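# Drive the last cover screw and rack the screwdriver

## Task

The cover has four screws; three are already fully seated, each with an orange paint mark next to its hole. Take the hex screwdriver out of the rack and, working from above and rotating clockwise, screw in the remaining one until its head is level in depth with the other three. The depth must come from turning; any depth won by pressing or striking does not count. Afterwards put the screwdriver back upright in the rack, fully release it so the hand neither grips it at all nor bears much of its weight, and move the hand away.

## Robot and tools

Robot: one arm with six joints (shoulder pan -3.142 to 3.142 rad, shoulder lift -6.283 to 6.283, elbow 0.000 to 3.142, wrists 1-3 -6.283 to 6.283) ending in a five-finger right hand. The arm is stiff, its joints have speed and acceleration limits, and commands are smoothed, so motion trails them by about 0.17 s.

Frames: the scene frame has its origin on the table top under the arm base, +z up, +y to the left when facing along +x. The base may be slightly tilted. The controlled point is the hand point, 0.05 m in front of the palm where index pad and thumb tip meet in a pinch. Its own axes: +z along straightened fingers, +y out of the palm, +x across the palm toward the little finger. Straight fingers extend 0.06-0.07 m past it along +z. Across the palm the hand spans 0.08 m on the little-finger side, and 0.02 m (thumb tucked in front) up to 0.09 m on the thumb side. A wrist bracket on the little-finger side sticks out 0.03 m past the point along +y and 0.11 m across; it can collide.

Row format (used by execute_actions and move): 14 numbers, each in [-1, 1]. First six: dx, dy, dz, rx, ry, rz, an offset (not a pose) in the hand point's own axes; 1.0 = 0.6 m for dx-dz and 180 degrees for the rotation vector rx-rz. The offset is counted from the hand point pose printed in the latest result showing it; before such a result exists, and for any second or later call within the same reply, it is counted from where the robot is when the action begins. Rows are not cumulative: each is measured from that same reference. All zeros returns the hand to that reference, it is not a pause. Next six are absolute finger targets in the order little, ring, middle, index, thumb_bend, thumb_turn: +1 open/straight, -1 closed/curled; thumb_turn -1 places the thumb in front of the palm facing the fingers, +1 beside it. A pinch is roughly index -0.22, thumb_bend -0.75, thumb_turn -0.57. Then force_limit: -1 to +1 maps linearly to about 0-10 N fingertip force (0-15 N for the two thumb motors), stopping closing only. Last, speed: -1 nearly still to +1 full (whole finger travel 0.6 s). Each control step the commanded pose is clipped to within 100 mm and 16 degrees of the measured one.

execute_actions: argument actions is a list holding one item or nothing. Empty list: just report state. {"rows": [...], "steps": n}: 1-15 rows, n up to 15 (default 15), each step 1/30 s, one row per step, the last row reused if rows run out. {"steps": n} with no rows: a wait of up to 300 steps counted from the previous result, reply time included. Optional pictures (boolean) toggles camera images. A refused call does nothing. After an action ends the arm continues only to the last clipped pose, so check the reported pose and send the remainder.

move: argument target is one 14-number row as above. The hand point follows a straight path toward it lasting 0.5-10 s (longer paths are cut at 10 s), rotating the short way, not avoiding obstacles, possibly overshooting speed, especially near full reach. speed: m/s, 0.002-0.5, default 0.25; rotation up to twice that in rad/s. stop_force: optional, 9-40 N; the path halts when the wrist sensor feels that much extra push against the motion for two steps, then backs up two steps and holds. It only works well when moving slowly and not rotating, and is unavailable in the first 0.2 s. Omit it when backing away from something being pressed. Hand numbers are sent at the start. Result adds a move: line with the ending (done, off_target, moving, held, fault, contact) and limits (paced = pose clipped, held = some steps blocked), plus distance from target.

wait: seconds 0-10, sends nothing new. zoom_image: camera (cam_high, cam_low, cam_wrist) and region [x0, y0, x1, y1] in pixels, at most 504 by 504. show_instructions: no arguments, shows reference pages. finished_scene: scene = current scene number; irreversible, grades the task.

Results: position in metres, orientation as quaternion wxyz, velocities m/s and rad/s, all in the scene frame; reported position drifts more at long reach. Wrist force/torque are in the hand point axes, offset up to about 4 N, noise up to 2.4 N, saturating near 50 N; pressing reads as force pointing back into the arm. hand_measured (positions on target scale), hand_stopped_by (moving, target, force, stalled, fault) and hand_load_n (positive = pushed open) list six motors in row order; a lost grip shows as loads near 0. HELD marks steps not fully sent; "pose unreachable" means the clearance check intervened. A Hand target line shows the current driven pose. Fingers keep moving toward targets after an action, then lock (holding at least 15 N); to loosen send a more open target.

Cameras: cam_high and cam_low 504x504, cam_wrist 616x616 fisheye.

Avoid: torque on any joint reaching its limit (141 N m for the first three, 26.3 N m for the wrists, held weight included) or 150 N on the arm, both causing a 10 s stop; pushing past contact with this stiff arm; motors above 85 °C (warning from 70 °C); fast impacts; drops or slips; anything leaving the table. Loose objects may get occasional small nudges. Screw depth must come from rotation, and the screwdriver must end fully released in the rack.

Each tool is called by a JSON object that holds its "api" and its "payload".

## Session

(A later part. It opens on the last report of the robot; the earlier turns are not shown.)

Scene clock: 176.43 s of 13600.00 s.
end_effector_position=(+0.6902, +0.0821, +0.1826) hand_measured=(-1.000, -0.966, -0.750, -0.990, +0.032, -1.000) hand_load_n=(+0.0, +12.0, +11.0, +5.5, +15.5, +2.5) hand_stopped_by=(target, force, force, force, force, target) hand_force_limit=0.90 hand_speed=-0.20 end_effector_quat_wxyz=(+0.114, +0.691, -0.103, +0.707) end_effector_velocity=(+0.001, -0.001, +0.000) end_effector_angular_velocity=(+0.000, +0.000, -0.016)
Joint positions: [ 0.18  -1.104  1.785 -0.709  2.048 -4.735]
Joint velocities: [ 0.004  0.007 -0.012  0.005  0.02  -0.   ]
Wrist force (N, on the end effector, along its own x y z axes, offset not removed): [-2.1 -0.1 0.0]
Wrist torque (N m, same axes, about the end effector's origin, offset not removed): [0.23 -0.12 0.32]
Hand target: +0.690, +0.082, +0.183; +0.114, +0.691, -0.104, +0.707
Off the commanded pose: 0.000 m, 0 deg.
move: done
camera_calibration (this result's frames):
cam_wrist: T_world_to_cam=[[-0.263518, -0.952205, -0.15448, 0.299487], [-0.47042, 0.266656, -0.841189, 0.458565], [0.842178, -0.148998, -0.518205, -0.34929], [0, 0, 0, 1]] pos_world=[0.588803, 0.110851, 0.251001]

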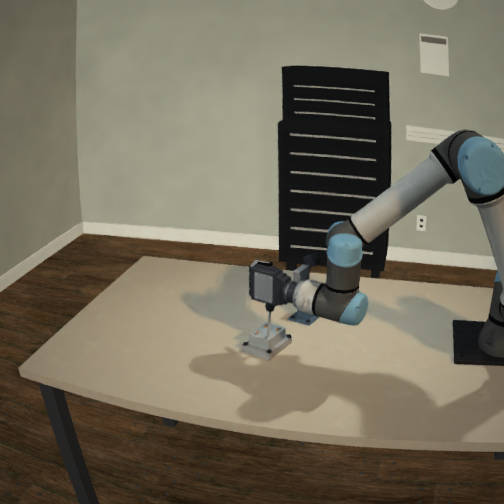

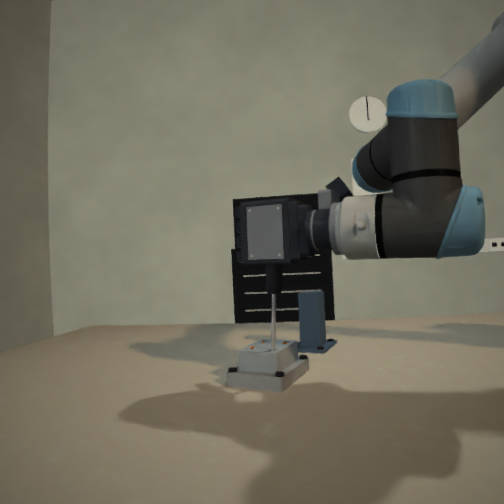

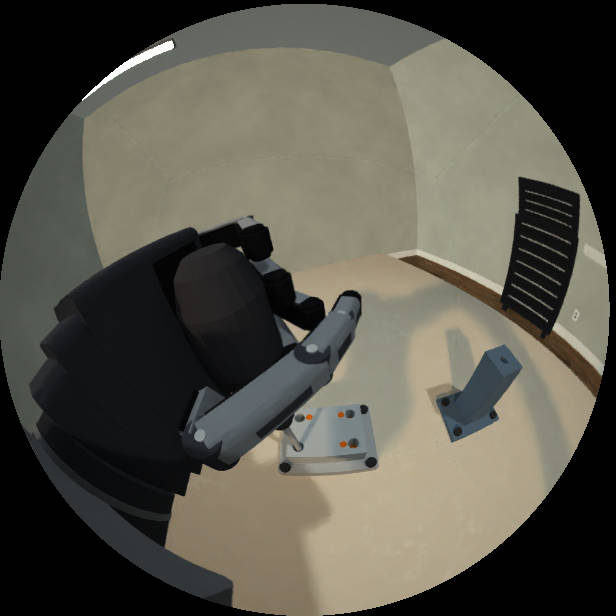

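About 173; continuing.

{"api": "move", "payload": {"target": [0,0,0,0,0,0,-0.2,-0.2,-0.2,-0.2,0.45,-1,0.4,0.5], "speed": 0.01}}

{"api": "move", "payload": {"target": [0,-0.0883,0.0065,0.3,0,0,-0.2,-0.2,-0.2,-0.2,0.45,-1,0.4,0.5], "speed": 0.4}}

{"api": "move", "payload": {"target": [0,0,0,0,0,0,-1,-1,-1,-1,-1,-1,0.9,-0.2], "speed": 0.01}}

{"api": "move", "payload": {"target": [-0.0005,0.047,-0.075,-0.3,0,0,-1,-1,-1,-1,-1,-1,0.9,-0.2], "speed": 0.4}}

{"api": "move", "payload": {"target": [0,0,0,0,0,0,-0.2,-0.2,-0.2,-0.2,0.45,-1,0.4,0.5], "speed": 0.01}}

{"api": "move", "payload": {"target": [0,-0.0883,0.0065,0.3,0,0,-0.2,-0.2,-0.2,-0.2,0.45,-1,0.4,0.5], "speed": 0.4}}

{"api": "move", "payload": {"target": [0,0,0,0,0,0,-1,-1,-1,-1,-1,-1,0.9,-0.2], "speed": 0.01}}

{"api": "move", "payload": {"target": [-0.0005,0.047,-0.075,-0.3,0,0,-1,-1,-1,-1,-1,-1,0.9,-0.2], "speed": 0.4}}

{"api": "move", "payload": {"target": [0,0,0,0,0,0,-0.2,-0.2,-0.2,-0.2,0.45,-1,0.4,0.5], "speed": 0.01}}

{"api": "move", "payload": {"target": [0,-0.0883,0.0065,0.3,0,0,-0.2,-0.2,-0.2,-0.2,0.45,-1,0.4,0.5], "speed": 0.4}}

{"api": "move", "payload": {"target": [0,0,0,0,0,0,-1,-1,-1,-1,-1,-1,0.9,-0.2], "speed": 0.01}}

{"api": "move", "payload": {"target": [-0.0005,0.047,-0.075,-0.3,0,0,-1,-1,-1,-1,-1,-1,0.9,-0.2], "speed": 0.4}}

{"api": "zoom_image", "payload": {"camera": "cam_low", "region": [235,260,315,360]}}

Scene clock: 179.60 s of 13600.00 s.
end_effector_position=(+0.6902, +0.0822, +0.1826) hand_measured=(-0.200, -0.200, -0.200, -0.200, +0.450, -1.000) hand_load_n=(+0.0, +0.0, +0.0, +0.0, +0.0, +0.0) hand_stopped_by=(target, target, target, target, target, target) hand_force_limit=0.40 hand_speed=0.50 end_effector_quat_wxyz=(+0.114, +0.691, -0.103, +0.707) end_effector_velocity=(+0.000, -0.000, +0.000) end_effector_angular_velocity=(+0.000, -0.001, +0.002)
Joint positions: [ 0.18  -1.103  1.784 -0.709  2.048 -4.735]
Joint velocities: [-0.001 -0.001  0.001 -0.001 -0.003  0.   ]
Wrist force (N, on the end effector, along its own x y z axes, offset not removed): [-0.6 2.8 1.3]
Wrist torque (N m, same axes, about the end effector's origin, offset not removed): [0.47 0.12 0.16]
Hand target: +0.690, +0.082, +0.183; +0.114, +0.691, -0.103, +0.707
Off the commanded pose: 0.000 m, 0 deg.
move: done
camera_calibration (this result's frames):
cam_wrist: T_world_to_cam=[[-0.26359, -0.952187, -0.154469, 0.299579], [-0.470378, 0.266678, -0.841206, 0.458556], [0.842179, -0.149075, -0.518181, -0.349284], [0, 0, 0, 1]] pos_world=[0.58882, 0.110899, 0.251023]

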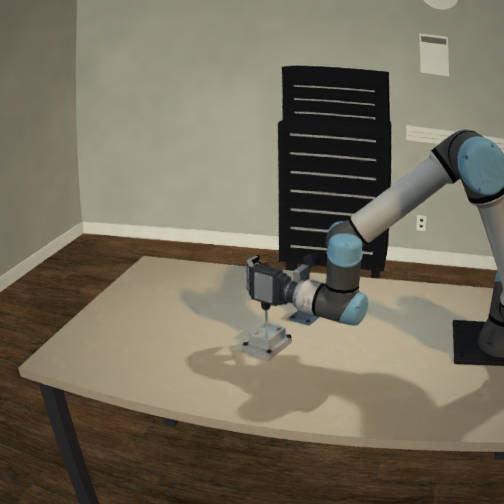

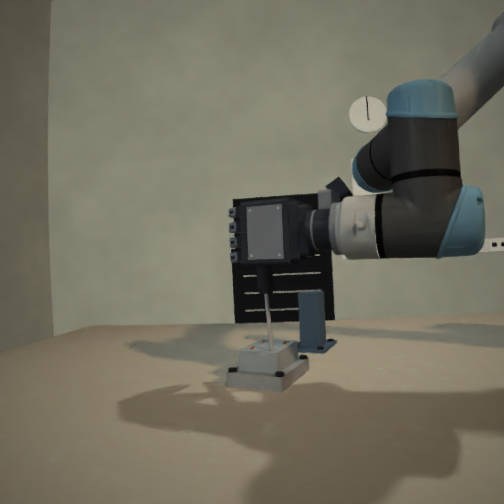

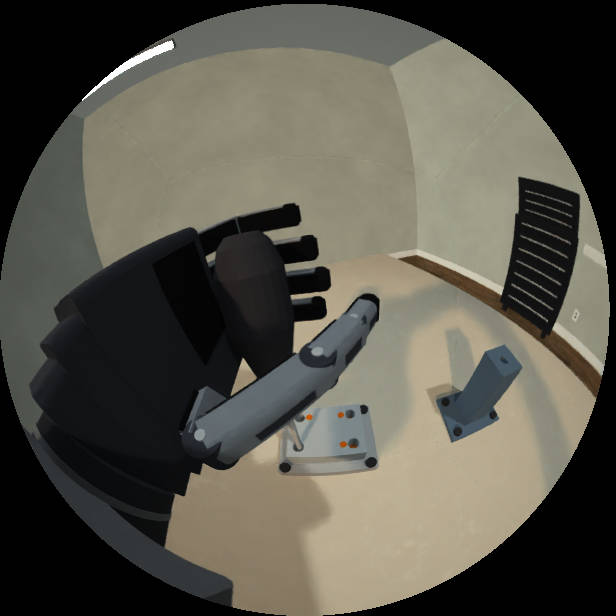

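Scene clock: 181.50 s of 13600.00 s.
end_effector_position=(+0.7097, +0.1313, +0.1820) hand_measured=(-0.200, -0.200, -0.200, -0.200, +0.450, -1.000) hand_load_n=(+0.0, +0.0, +0.0, +0.0, +0.0, +0.0) hand_stopped_by=(target, target, target, target, target, target) hand_force_limit=0.40 hand_speed=0.50 end_effector_quat_wxyz=(-0.211, +0.667, +0.228, +0.677) end_effector_velocity=(+0.001, +0.001, +0.000) end_effector_angular_velocity=(-0.002, -0.001, +0.017)
Joint positions: [-0.207 -1.19   1.911 -0.731  0.721 -4.731]
Joint velocities: [-0.005  0.005 -0.008  0.004 -0.022 -0.003]
Wrist force (N, on the end effector, along its own x y z axes, offset not removed): [0.1 2.7 1.0]
Wrist torque (N m, same axes, about the end effector's origin, offset not removed): [0.46 -0.05 0.13]
Hand target: +0.710, +0.131, +0.182; -0.212, +0.667, +0.229, +0.676
Off the commanded pose: 0.000 m, 0 deg.
move: done
camera_calibration (this result's frames):
cam_wrist: T_world_to_cam=[[0.612501, -0.777957, -0.140087, -0.295867], [-0.49863, -0.242739, -0.832133, 0.539393], [0.613359, 0.579534, -0.536592, -0.288537], [0, 0, 0, 1]] pos_world=[0.627154, 0.0679771, 0.252573]

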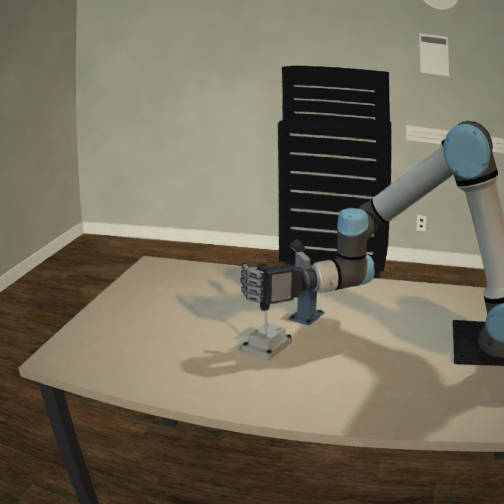

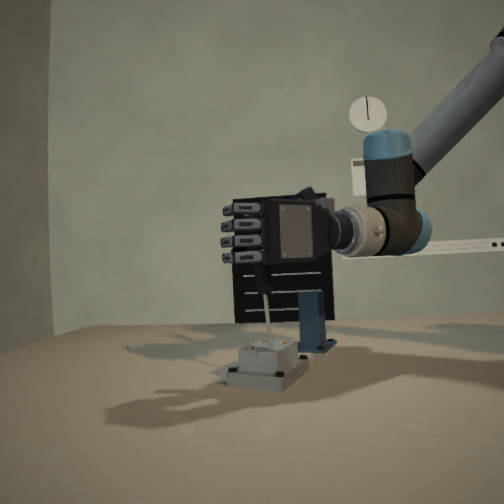

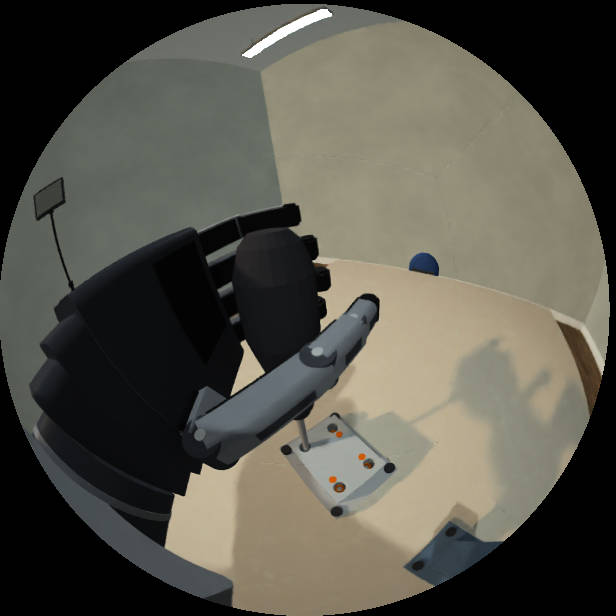

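Scene clock: 182.37 s of 13600.00 s.
end_effector_position=(+0.7097, +0.1312, +0.1821) hand_measured=(-1.000, -0.968, -0.750, -0.990, +0.032, -1.000) hand_load_n=(+0.0, +10.5, +11.0, +11.0, +15.5, +3.0) hand_stopped_by=(target, force, force, force, force, target) hand_force_limit=0.90 hand_speed=-0.20 end_effector_quat_wxyz=(-0.211, +0.667, +0.228, +0.677) end_effector_velocity=(+0.000, -0.000, -0.000) end_effector_angular_velocity=(+0.000, +0.000, -0.001)
Joint positions: [-0.207 -1.19   1.911 -0.731  0.721 -4.731]
Joint velocities: [ 0.     0.    -0.     0.     0.002 -0.   ]
Wrist force (N, on the end effector, along its own x y z axes, offset not removed): [1.1 1.6 2.4]
Wrist torque (N m, same axes, about the end effector's origin, offset not removed): [0.24 0.03 -0.03]
Hand target: +0.710, +0.131, +0.182; -0.211, +0.667, +0.228, +0.677
Off the commanded pose: 0.000 m, 0 deg.
move: done
camera_calibration (this result's frames):
cam_wrist: T_world_to_cam=[[0.612477, -0.778006, -0.139926, -0.295924], [-0.498528, -0.242792, -0.832179, 0.539382], [0.613467, 0.579447, -0.536562, -0.288577], [0, 0, 0, 1]] pos_world=[0.627176, 0.0679426, 0.252615]

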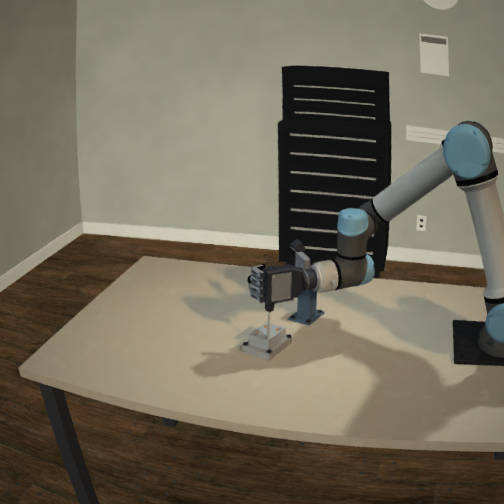

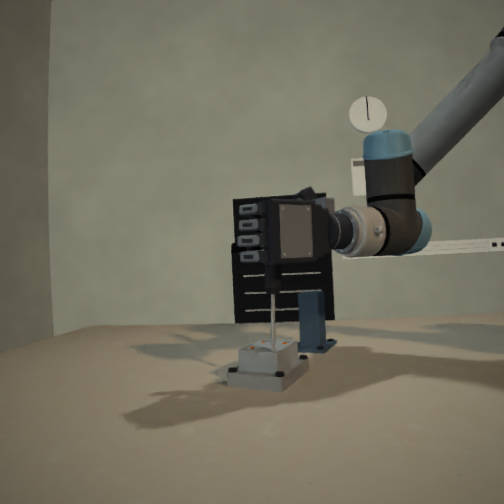

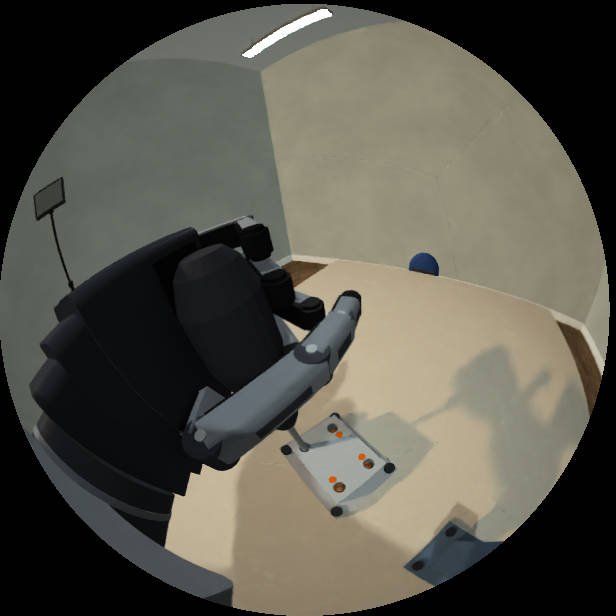

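Scene clock: 184.27 s of 13600.00 s.
end_effector_position=(+0.6902, +0.0821, +0.1823) hand_measured=(-1.000, -0.968, -0.750, -0.990, +0.032, -1.000) hand_load_n=(+0.0, +12.0, +11.0, +5.5, +15.5, +2.5) hand_stopped_by=(target, force, force, force, force, target) hand_force_limit=0.90 hand_speed=-0.20 end_effector_quat_wxyz=(+0.114, +0.691, -0.103, +0.707) end_effector_velocity=(+0.001, -0.001, +0.000) end_effector_angular_velocity=(+0.000, +0.001, -0.016)
Joint positions: [ 0.18  -1.103  1.785 -0.71   2.048 -4.735]
Joint velocities: [ 0.004  0.007 -0.012  0.006  0.02  -0.   ]
Wrist force (N, on the end effector, along its own x y z axes, offset not removed): [-2.8 0.8 -0.9]
Wrist torque (N m, same axes, about the end effector's origin, offset not removed): [0.45 -0.07 0.34]
Hand target: +0.690, +0.082, +0.182; +0.114, +0.690, -0.104, +0.707
Off the commanded pose: 0.000 m, 0 deg.
move: done
camera_calibration (this result's frames):
cam_wrist: T_world_to_cam=[[-0.263594, -0.952167, -0.154586, 0.299475], [-0.470166, 0.266746, -0.841303, 0.458165], [0.842296, -0.149082, -0.517989, -0.349566], [0, 0, 0, 1]] pos_world=[0.588791, 0.110823, 0.250679]

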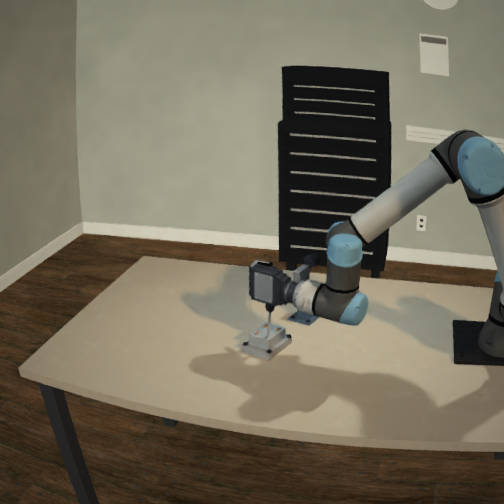

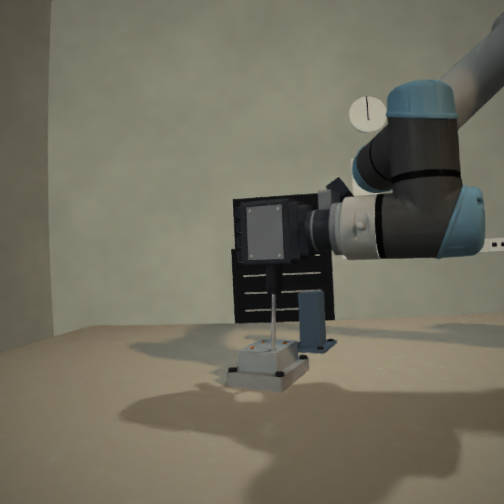

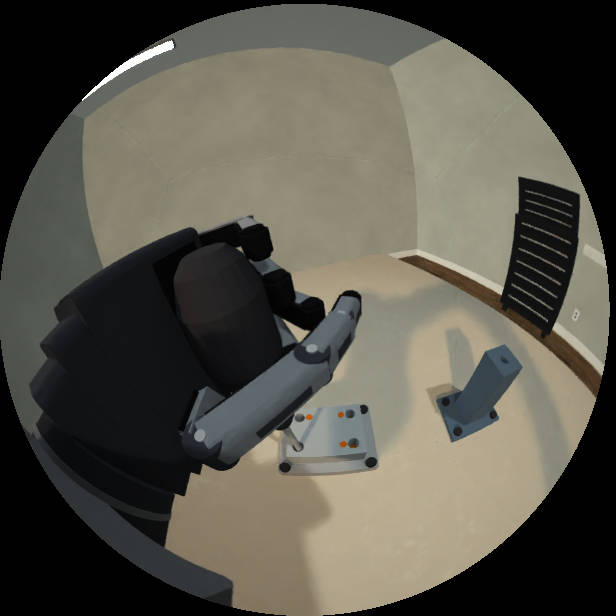

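Scene clock: 184.87 s of 13600.00 s.
end_effector_position=(+0.6903, +0.0822, +0.1823) hand_measured=(-0.200, -0.200, -0.200, -0.200, +0.450, -1.000) hand_load_n=(+0.0, +0.0, +0.0, +0.0, +0.0, +0.0) hand_stopped_by=(target, target, target, target, target, target) hand_force_limit=0.40 hand_speed=0.50 end_effector_quat_wxyz=(+0.114, +0.691, -0.103, +0.707) end_effector_velocity=(-0.000, -0.001, -0.001) end_effector_angular_velocity=(-0.000, +0.001, -0.001)
Joint positions: [ 0.18  -1.103  1.785 -0.71   2.048 -4.735]
Joint velocities: [-0.001  0.     0.001 -0.001  0.    -0.   ]
Wrist force (N, on the end effector, along its own x y z axes, offset not removed): [-0.2 2.2 0.3]
Wrist torque (N m, same axes, about the end effector's origin, offset not removed): [0.42 0.04 0.05]
Hand target: +0.690, +0.082, +0.182; +0.114, +0.691, -0.103, +0.707
Off the commanded pose: 0.000 m, 0 deg.
move: done
camera_calibration (this result's frames):
cam_wrist: T_world_to_cam=[[-0.263467, -0.952204, -0.154574, 0.299502], [-0.470138, 0.266661, -0.841346, 0.4582], [0.842351, -0.148996, -0.517923, -0.34961], [0, 0, 0, 1]] pos_world=[0.588821, 0.110912, 0.250728]

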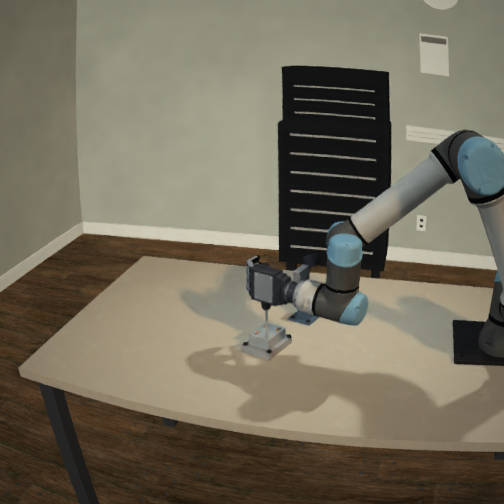

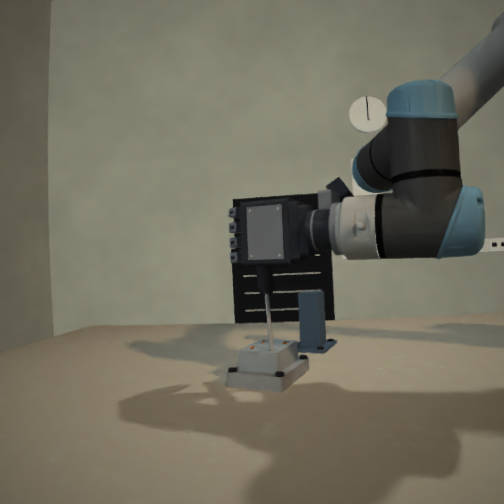

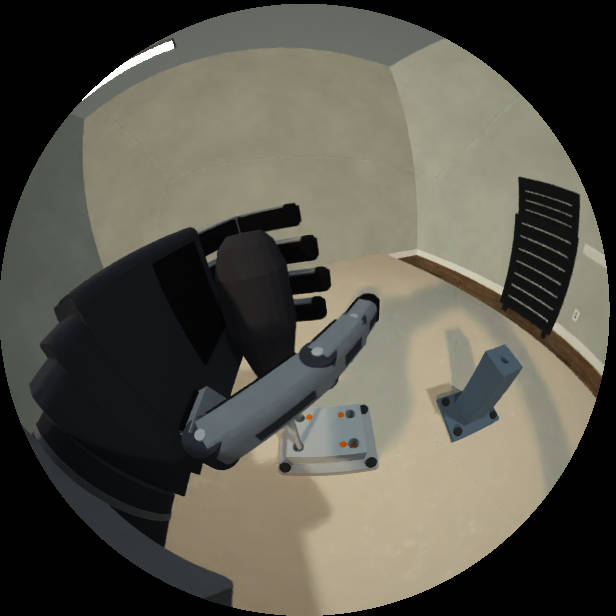

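Scene clock: 186.77 s of 13600.00 s.
end_effector_position=(+0.7097, +0.1313, +0.1818) hand_measured=(-0.200, -0.200, -0.200, -0.200, +0.450, -1.000) hand_load_n=(+0.0, +0.0, +0.0, +0.0, +0.0, +0.0) hand_stopped_by=(target, target, target, target, target, target) hand_force_limit=0.40 hand_speed=0.50 end_effector_quat_wxyz=(-0.211, +0.667, +0.228, +0.677) end_effector_velocity=(+0.001, +0.000, +0.000) end_effector_angular_velocity=(-0.002, -0.000, +0.015)
Joint positions: [-0.207 -1.19   1.912 -0.732  0.721 -4.731]
Joint velocities: [-0.006  0.005 -0.008  0.005 -0.021 -0.002]
Wrist force (N, on the end effector, along its own x y z axes, offset not removed): [0.8 1.2 2.8]
Wrist torque (N m, same axes, about the end effector's origin, offset not removed): [0.10 -0.12 0.13]
Hand target: +0.710, +0.131, +0.182; -0.212, +0.667, +0.229, +0.676
Off the commanded pose: 0.000 m, 0 deg.
move: done
camera_calibration (this result's frames):
cam_wrist: T_world_to_cam=[[0.612609, -0.77791, -0.13988, -0.296017], [-0.498335, -0.242783, -0.832297, 0.539023], [0.613492, 0.57958, -0.536391, -0.288836], [0, 0, 0, 1]] pos_world=[0.627156, 0.0679941, 0.252292]

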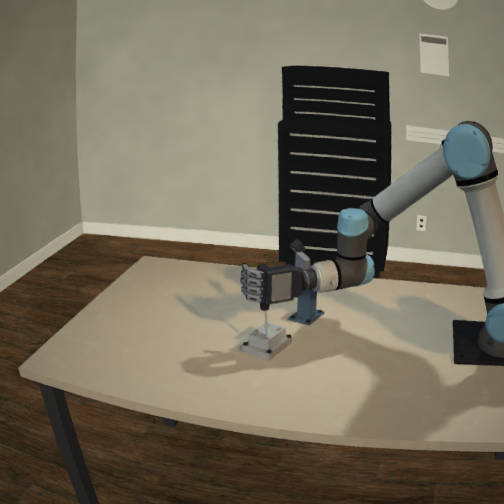

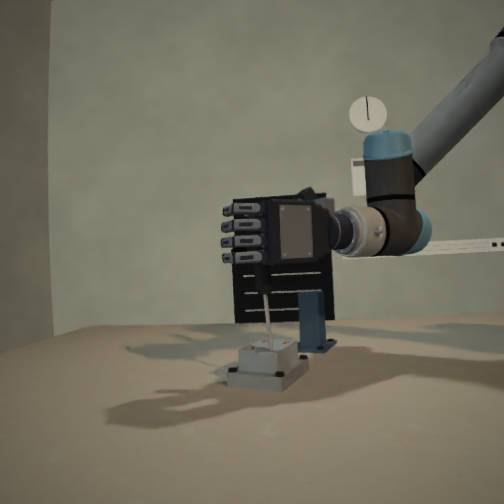

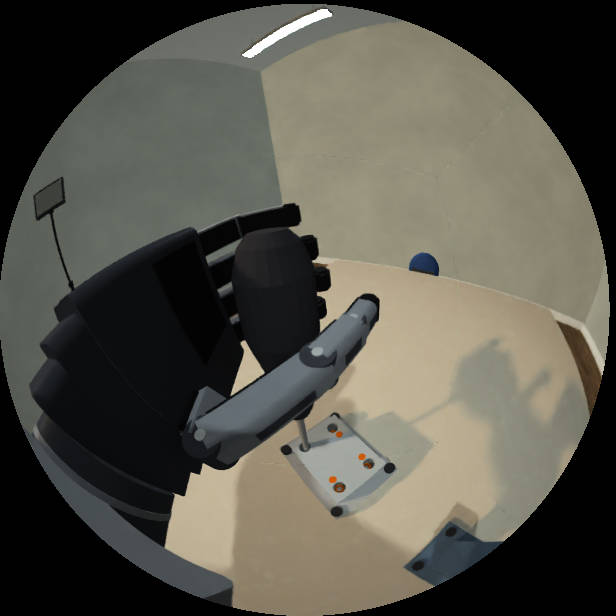

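Scene clock: 187.63 s of 13600.00 s.
end_effector_position=(+0.7097, +0.1312, +0.1818) hand_measured=(-1.000, -0.966, -0.750, -0.990, +0.032, -1.000) hand_load_n=(+0.0, +10.5, +11.5, +11.5, +15.0, +2.5) hand_stopped_by=(target, force, force, force, force, target) hand_force_limit=0.90 hand_speed=-0.20 end_effector_quat_wxyz=(-0.211, +0.667, +0.228, +0.677) end_effector_velocity=(-0.000, +0.000, -0.000) end_effector_angular_velocity=(+0.000, +0.000, +0.001)
Joint positions: [-0.207 -1.19   1.912 -0.732  0.721 -4.731]
Joint velocities: [ 0.    -0.     0.001 -0.    -0.001  0.   ]
Wrist force (N, on the end effector, along its own x y z axes, offset not removed): [4.3 2.0 2.6]
Wrist torque (N m, same axes, about the end effector's origin, offset not removed): [0.19 -0.18 0.16]
Hand target: +0.710, +0.131, +0.182; -0.211, +0.667, +0.228, +0.677
Off the commanded pose: 0.000 m, 0 deg.
move: done
camera_calibration (this result's frames):
cam_wrist: T_world_to_cam=[[0.612594, -0.777952, -0.139713, -0.296082], [-0.498216, -0.242835, -0.832353, 0.539013], [0.613603, 0.579502, -0.536347, -0.28888], [0, 0, 0, 1]] pos_world=[0.627181, 0.0679604, 0.252343]

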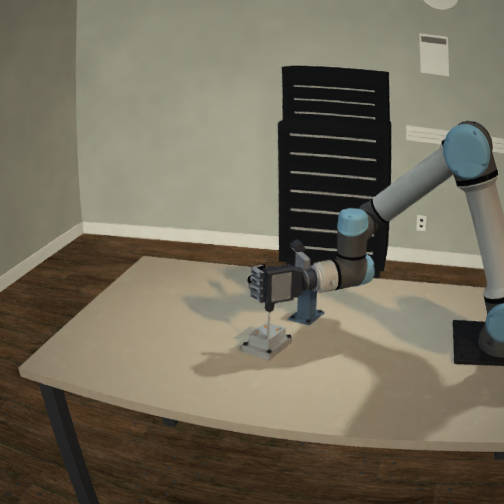

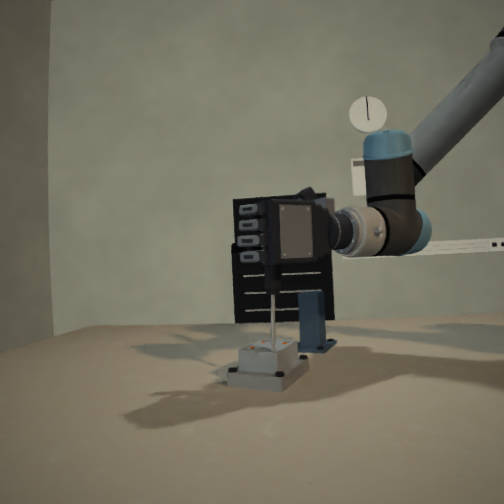

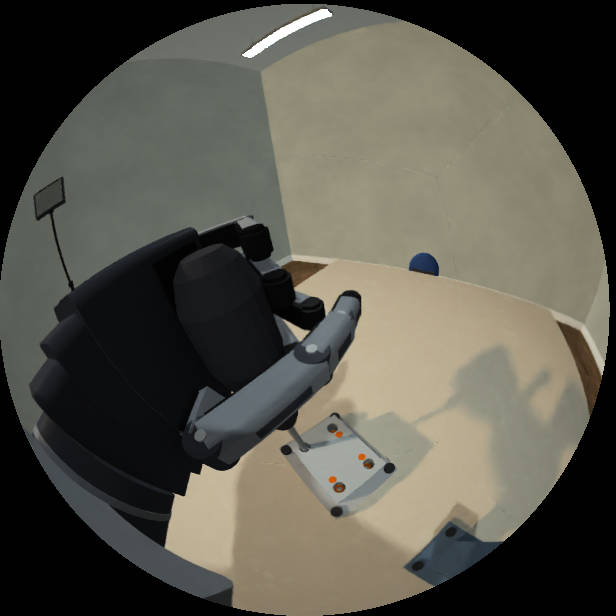

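Scene clock: 189.53 s of 13600.00 s.
end_effector_position=(+0.6903, +0.0821, +0.1820) hand_measured=(-1.000, -0.966, -0.750, -0.990, +0.032, -1.000) hand_load_n=(+0.0, +11.5, +11.0, +6.0, +15.5, +2.5) hand_stopped_by=(target, force, force, force, force, target) hand_force_limit=0.90 hand_speed=-0.20 end_effector_quat_wxyz=(+0.114, +0.690, -0.103, +0.707) end_effector_velocity=(+0.001, -0.002, +0.000) end_effector_angular_velocity=(+0.000, +0.001, -0.017)
Joint positions: [ 0.18  -1.103  1.785 -0.712  2.048 -4.735]
Joint velocities: [ 0.003  0.006 -0.012  0.007  0.021 -0.   ]
Wrist force (N, on the end effector, along its own x y z axes, offset not removed): [-1.7 -1.0 -0.2]
Wrist torque (N m, same axes, about the end effector's origin, offset not removed): [0.06 -0.28 0.27]
Hand target: +0.690, +0.082, +0.182; +0.114, +0.690, -0.104, +0.707
Off the commanded pose: 0.000 m, 0 deg.
move: done
camera_calibration (this result's frames):
cam_wrist: T_world_to_cam=[[-0.263459, -0.952189, -0.154676, 0.29939], [-0.4699, 0.266705, -0.841464, 0.457809], [0.842487, -0.149009, -0.5177, -0.349907], [0, 0, 0, 1]] pos_world=[0.588793, 0.110837, 0.250392]

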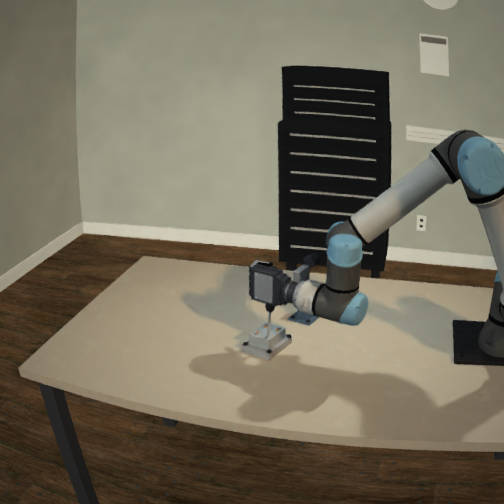

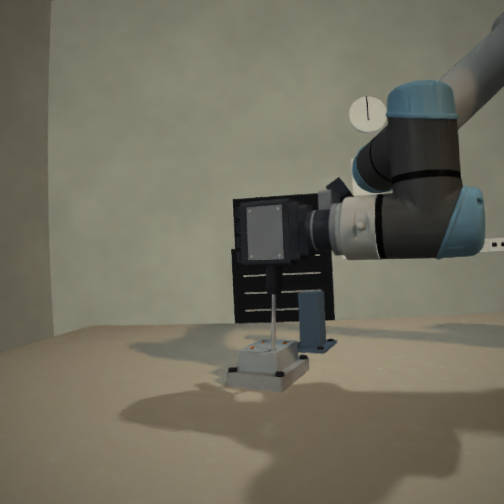

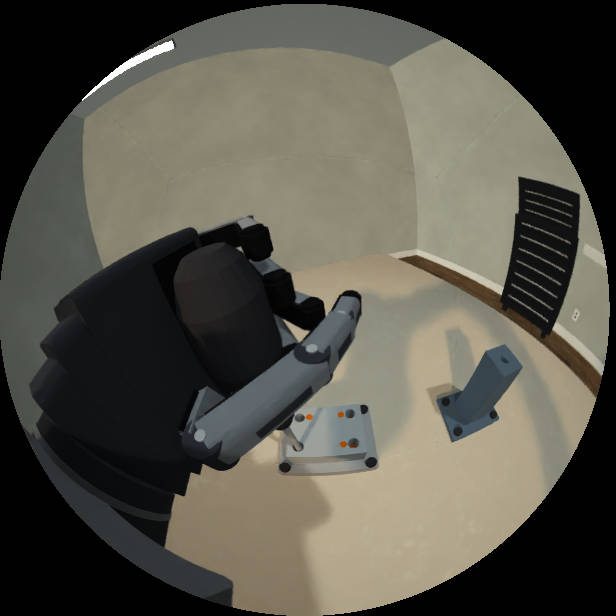

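Scene clock: 190.13 s of 13600.00 s.
end_effector_position=(+0.6903, +0.0822, +0.1821) hand_measured=(-0.200, -0.200, -0.200, -0.200, +0.450, -1.000) hand_load_n=(+0.0, +0.0, +0.0, +0.0, +0.0, +0.0) hand_stopped_by=(target, target, target, target, target, target) hand_force_limit=0.40 hand_speed=0.50 end_effector_quat_wxyz=(+0.114, +0.690, -0.103, +0.707) end_effector_velocity=(-0.001, -0.000, -0.000) end_effector_angular_velocity=(-0.000, +0.000, -0.001)
Joint positions: [ 0.18  -1.103  1.785 -0.712  2.048 -4.735]
Joint velocities: [-0.    -0.001  0.002 -0.001  0.001 -0.   ]
Wrist force (N, on the end effector, along its own x y z axes, offset not removed): [0.4 2.4 1.0]
Wrist torque (N m, same axes, about the end effector's origin, offset not removed): [0.39 0.01 0.16]
Hand target: +0.690, +0.082, +0.182; +0.114, +0.690, -0.103, +0.707
Off the commanded pose: 0.000 m, 0 deg.
move: done
camera_calibration (this result's frames):
cam_wrist: T_world_to_cam=[[-0.263329, -0.952226, -0.154672, 0.299418], [-0.469863, 0.266624, -0.841511, 0.457841], [0.842548, -0.148919, -0.517625, -0.349957], [0, 0, 0, 1]] pos_world=[0.588823, 0.110927, 0.250443]

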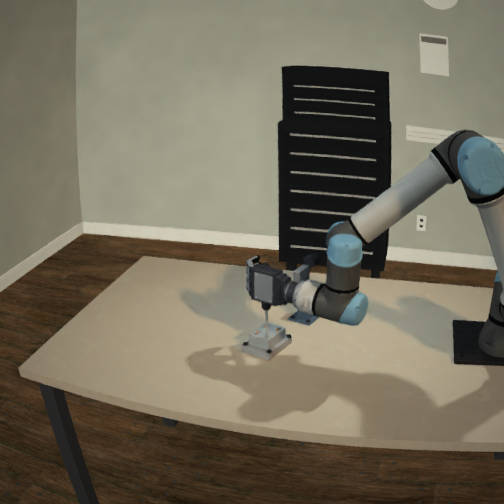

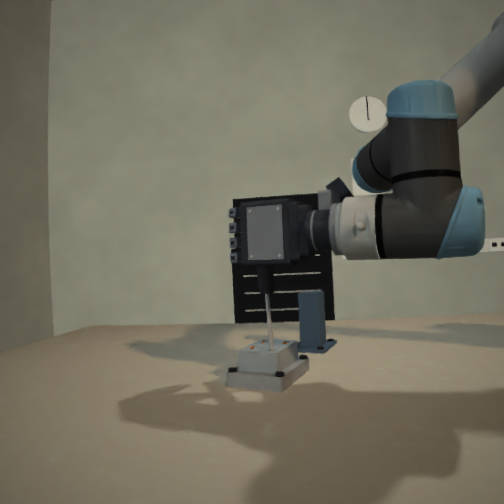

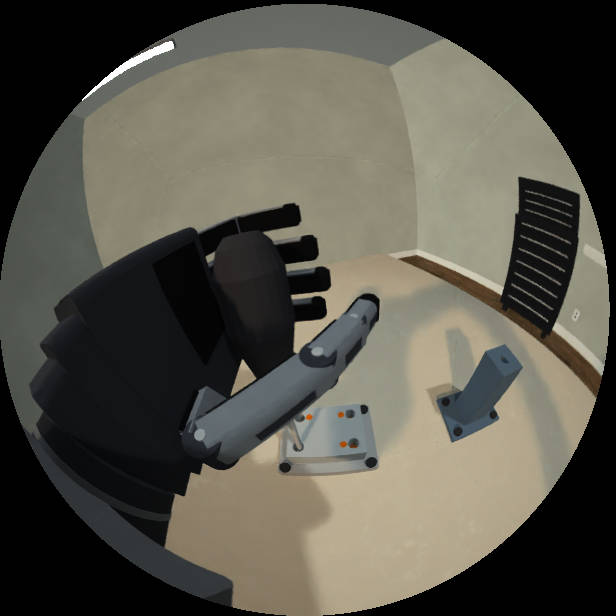

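Scene clock: 192.03 s of 13600.00 s.
end_effector_position=(+0.7097, +0.1313, +0.1815) hand_measured=(-0.200, -0.200, -0.200, -0.200, +0.450, -1.000) hand_load_n=(+0.0, +0.0, +0.0, +0.0, +0.0, +0.0) hand_stopped_by=(target, target, target, target, target, target) hand_force_limit=0.40 hand_speed=0.50 end_effector_quat_wxyz=(-0.211, +0.667, +0.228, +0.677) end_effector_velocity=(+0.001, +0.000, +0.001) end_effector_angular_velocity=(-0.002, -0.002, +0.016)
Joint positions: [-0.207 -1.189  1.912 -0.733  0.721 -4.73 ]
Joint velocities: [-0.006  0.004 -0.009  0.004 -0.022 -0.002]
Wrist force (N, on the end effector, along its own x y z axes, offset not removed): [-0.9 0.8 1.8]
Wrist torque (N m, same axes, about the end effector's origin, offset not removed): [0.12 0.11 0.08]
Hand target: +0.710, +0.131, +0.182; -0.212, +0.667, +0.229, +0.677
Off the commanded pose: 0.000 m, 0 deg.
move: done
camera_calibration (this result's frames):
cam_wrist: T_world_to_cam=[[0.612727, -0.777855, -0.139664, -0.296178], [-0.498018, -0.242825, -0.832475, 0.538653], [0.613631, 0.579635, -0.536171, -0.289143], [0, 0, 0, 1]] pos_world=[0.627162, 0.0680121, 0.25202]

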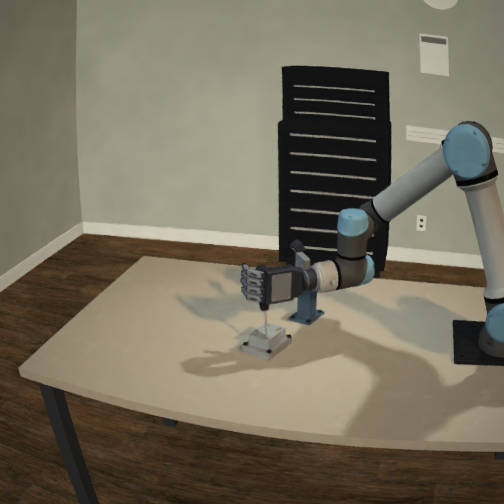

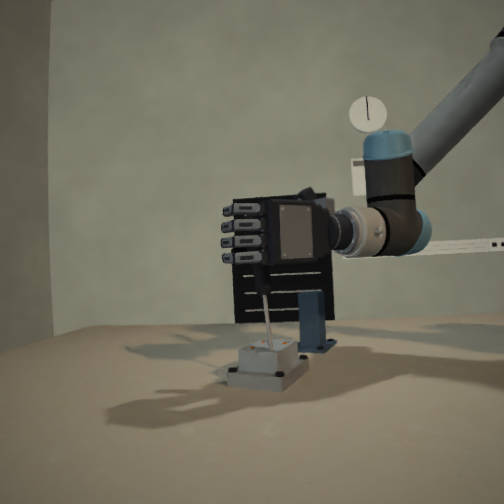

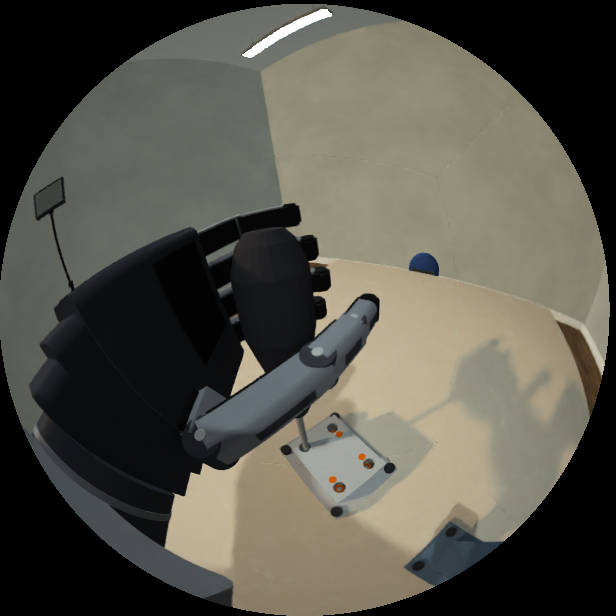

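Scene clock: 192.90 s of 13600.00 s.
end_effector_position=(+0.7098, +0.1313, +0.1816) hand_measured=(-1.000, -0.966, -0.750, -0.990, +0.032, -1.000) hand_load_n=(+0.0, +10.5, +11.0, +11.0, +15.5, +3.0) hand_stopped_by=(target, force, force, force, force, target) hand_force_limit=0.90 hand_speed=-0.20 end_effector_quat_wxyz=(-0.211, +0.667, +0.228, +0.677) end_effector_velocity=(-0.000, +0.001, -0.001) end_effector_angular_velocity=(+0.000, +0.001, +0.001)
Joint positions: [-0.207 -1.189  1.912 -0.733  0.721 -4.731]
Joint velocities: [ 0.001  0.001  0.     0.    -0.    -0.   ]
Wrist force (N, on the end effector, along its own x y z axes, offset not removed): [1.9 3.1 -0.1]
Wrist torque (N m, same axes, about the end effector's origin, offset not removed): [0.58 0.09 0.08]
Hand target: +0.710, +0.131, +0.182; -0.211, +0.667, +0.228, +0.677
Off the commanded pose: 0.000 m, 0 deg.
move: done
camera_calibration (this result's frames):
cam_wrist: T_world_to_cam=[[0.612705, -0.777901, -0.139511, -0.296235], [-0.497914, -0.242869, -0.832524, 0.538643], [0.613738, 0.579555, -0.536135, -0.289183], [0, 0, 0, 1]] pos_world=[0.627186, 0.067976, 0.252064]

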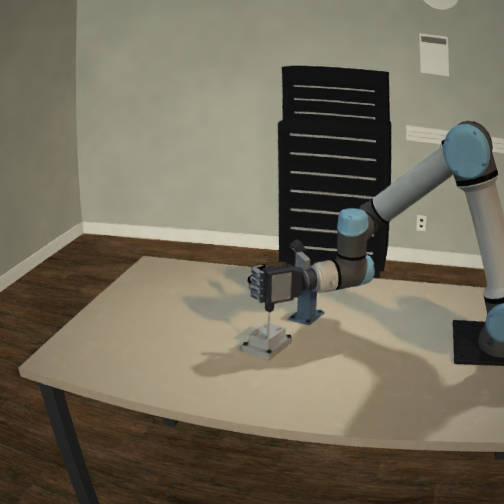

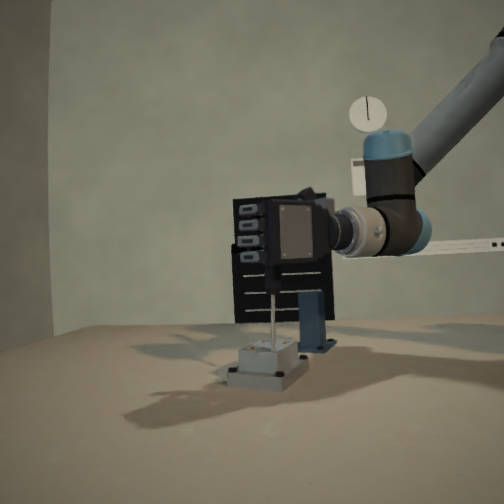

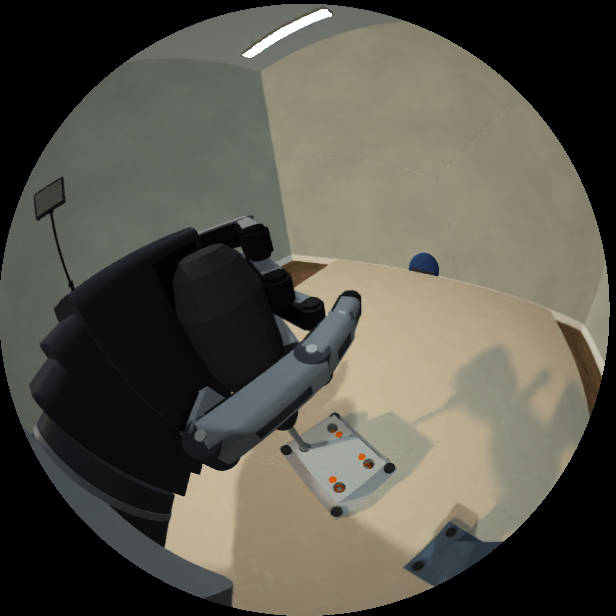

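Scene clock: 194.80 s of 13600.00 s.
end_effector_position=(+0.6903, +0.0821, +0.1818) hand_measured=(-1.000, -0.966, -0.750, -0.990, +0.032, -1.000) hand_load_n=(+0.0, +12.0, +11.0, +5.5, +15.5, +2.5) hand_stopped_by=(target, force, force, force, force, target) hand_force_limit=0.90 hand_speed=-0.20 end_effector_quat_wxyz=(+0.114, +0.690, -0.103, +0.707) end_effector_velocity=(+0.000, -0.002, -0.000) end_effector_angular_velocity=(+0.000, +0.001, -0.018)
Joint positions: [ 0.18  -1.102  1.786 -0.713  2.048 -4.735]
Joint velocities: [ 0.003  0.007 -0.011  0.005  0.021 -0.   ]
Wrist force (N, on the end effector, along its own x y z axes, offset not removed): [-1.4 -0.2 -0.6]
Wrist torque (N m, same axes, about the end effector's origin, offset not removed): [0.21 -0.19 0.25]
Hand target: +0.690, +0.082, +0.182; +0.114, +0.690, -0.104, +0.707
Off the commanded pose: 0.000 m, 0 deg.
move: done
camera_calibration (this result's frames):
cam_wrist: T_world_to_cam=[[-0.263329, -0.95221, -0.154774, 0.299308], [-0.469634, 0.266674, -0.841623, 0.457449], [0.842675, -0.148936, -0.517413, -0.350247], [0, 0, 0, 1]] pos_world=[0.588795, 0.11085, 0.250102]

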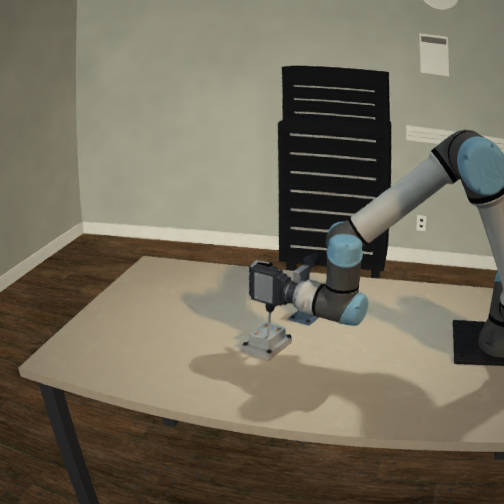

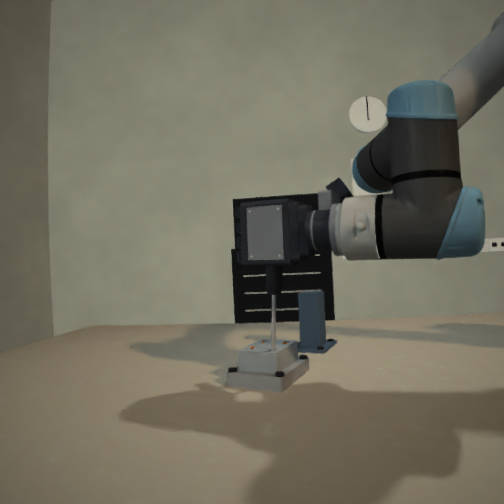

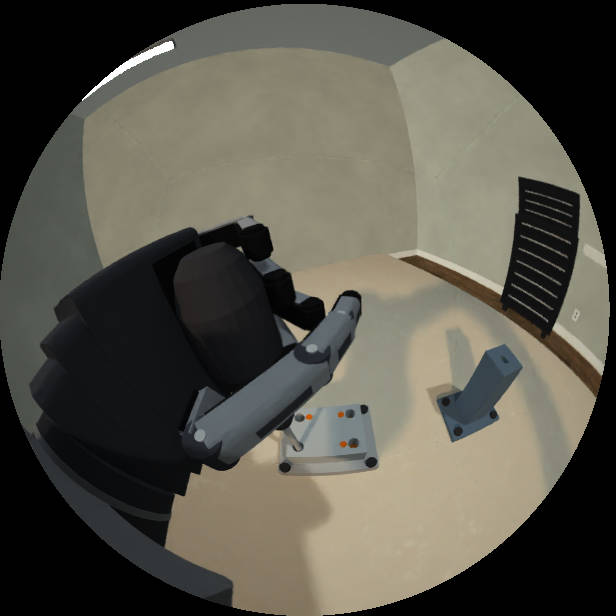

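Region (235, 260, 315, 360) of cam_low's 504x504 image, scaled by 5.040, with more detail than that image has; it fills the left 403 columns of this view, and the rest is white.

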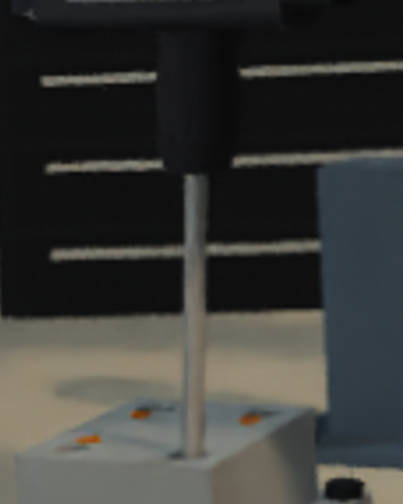

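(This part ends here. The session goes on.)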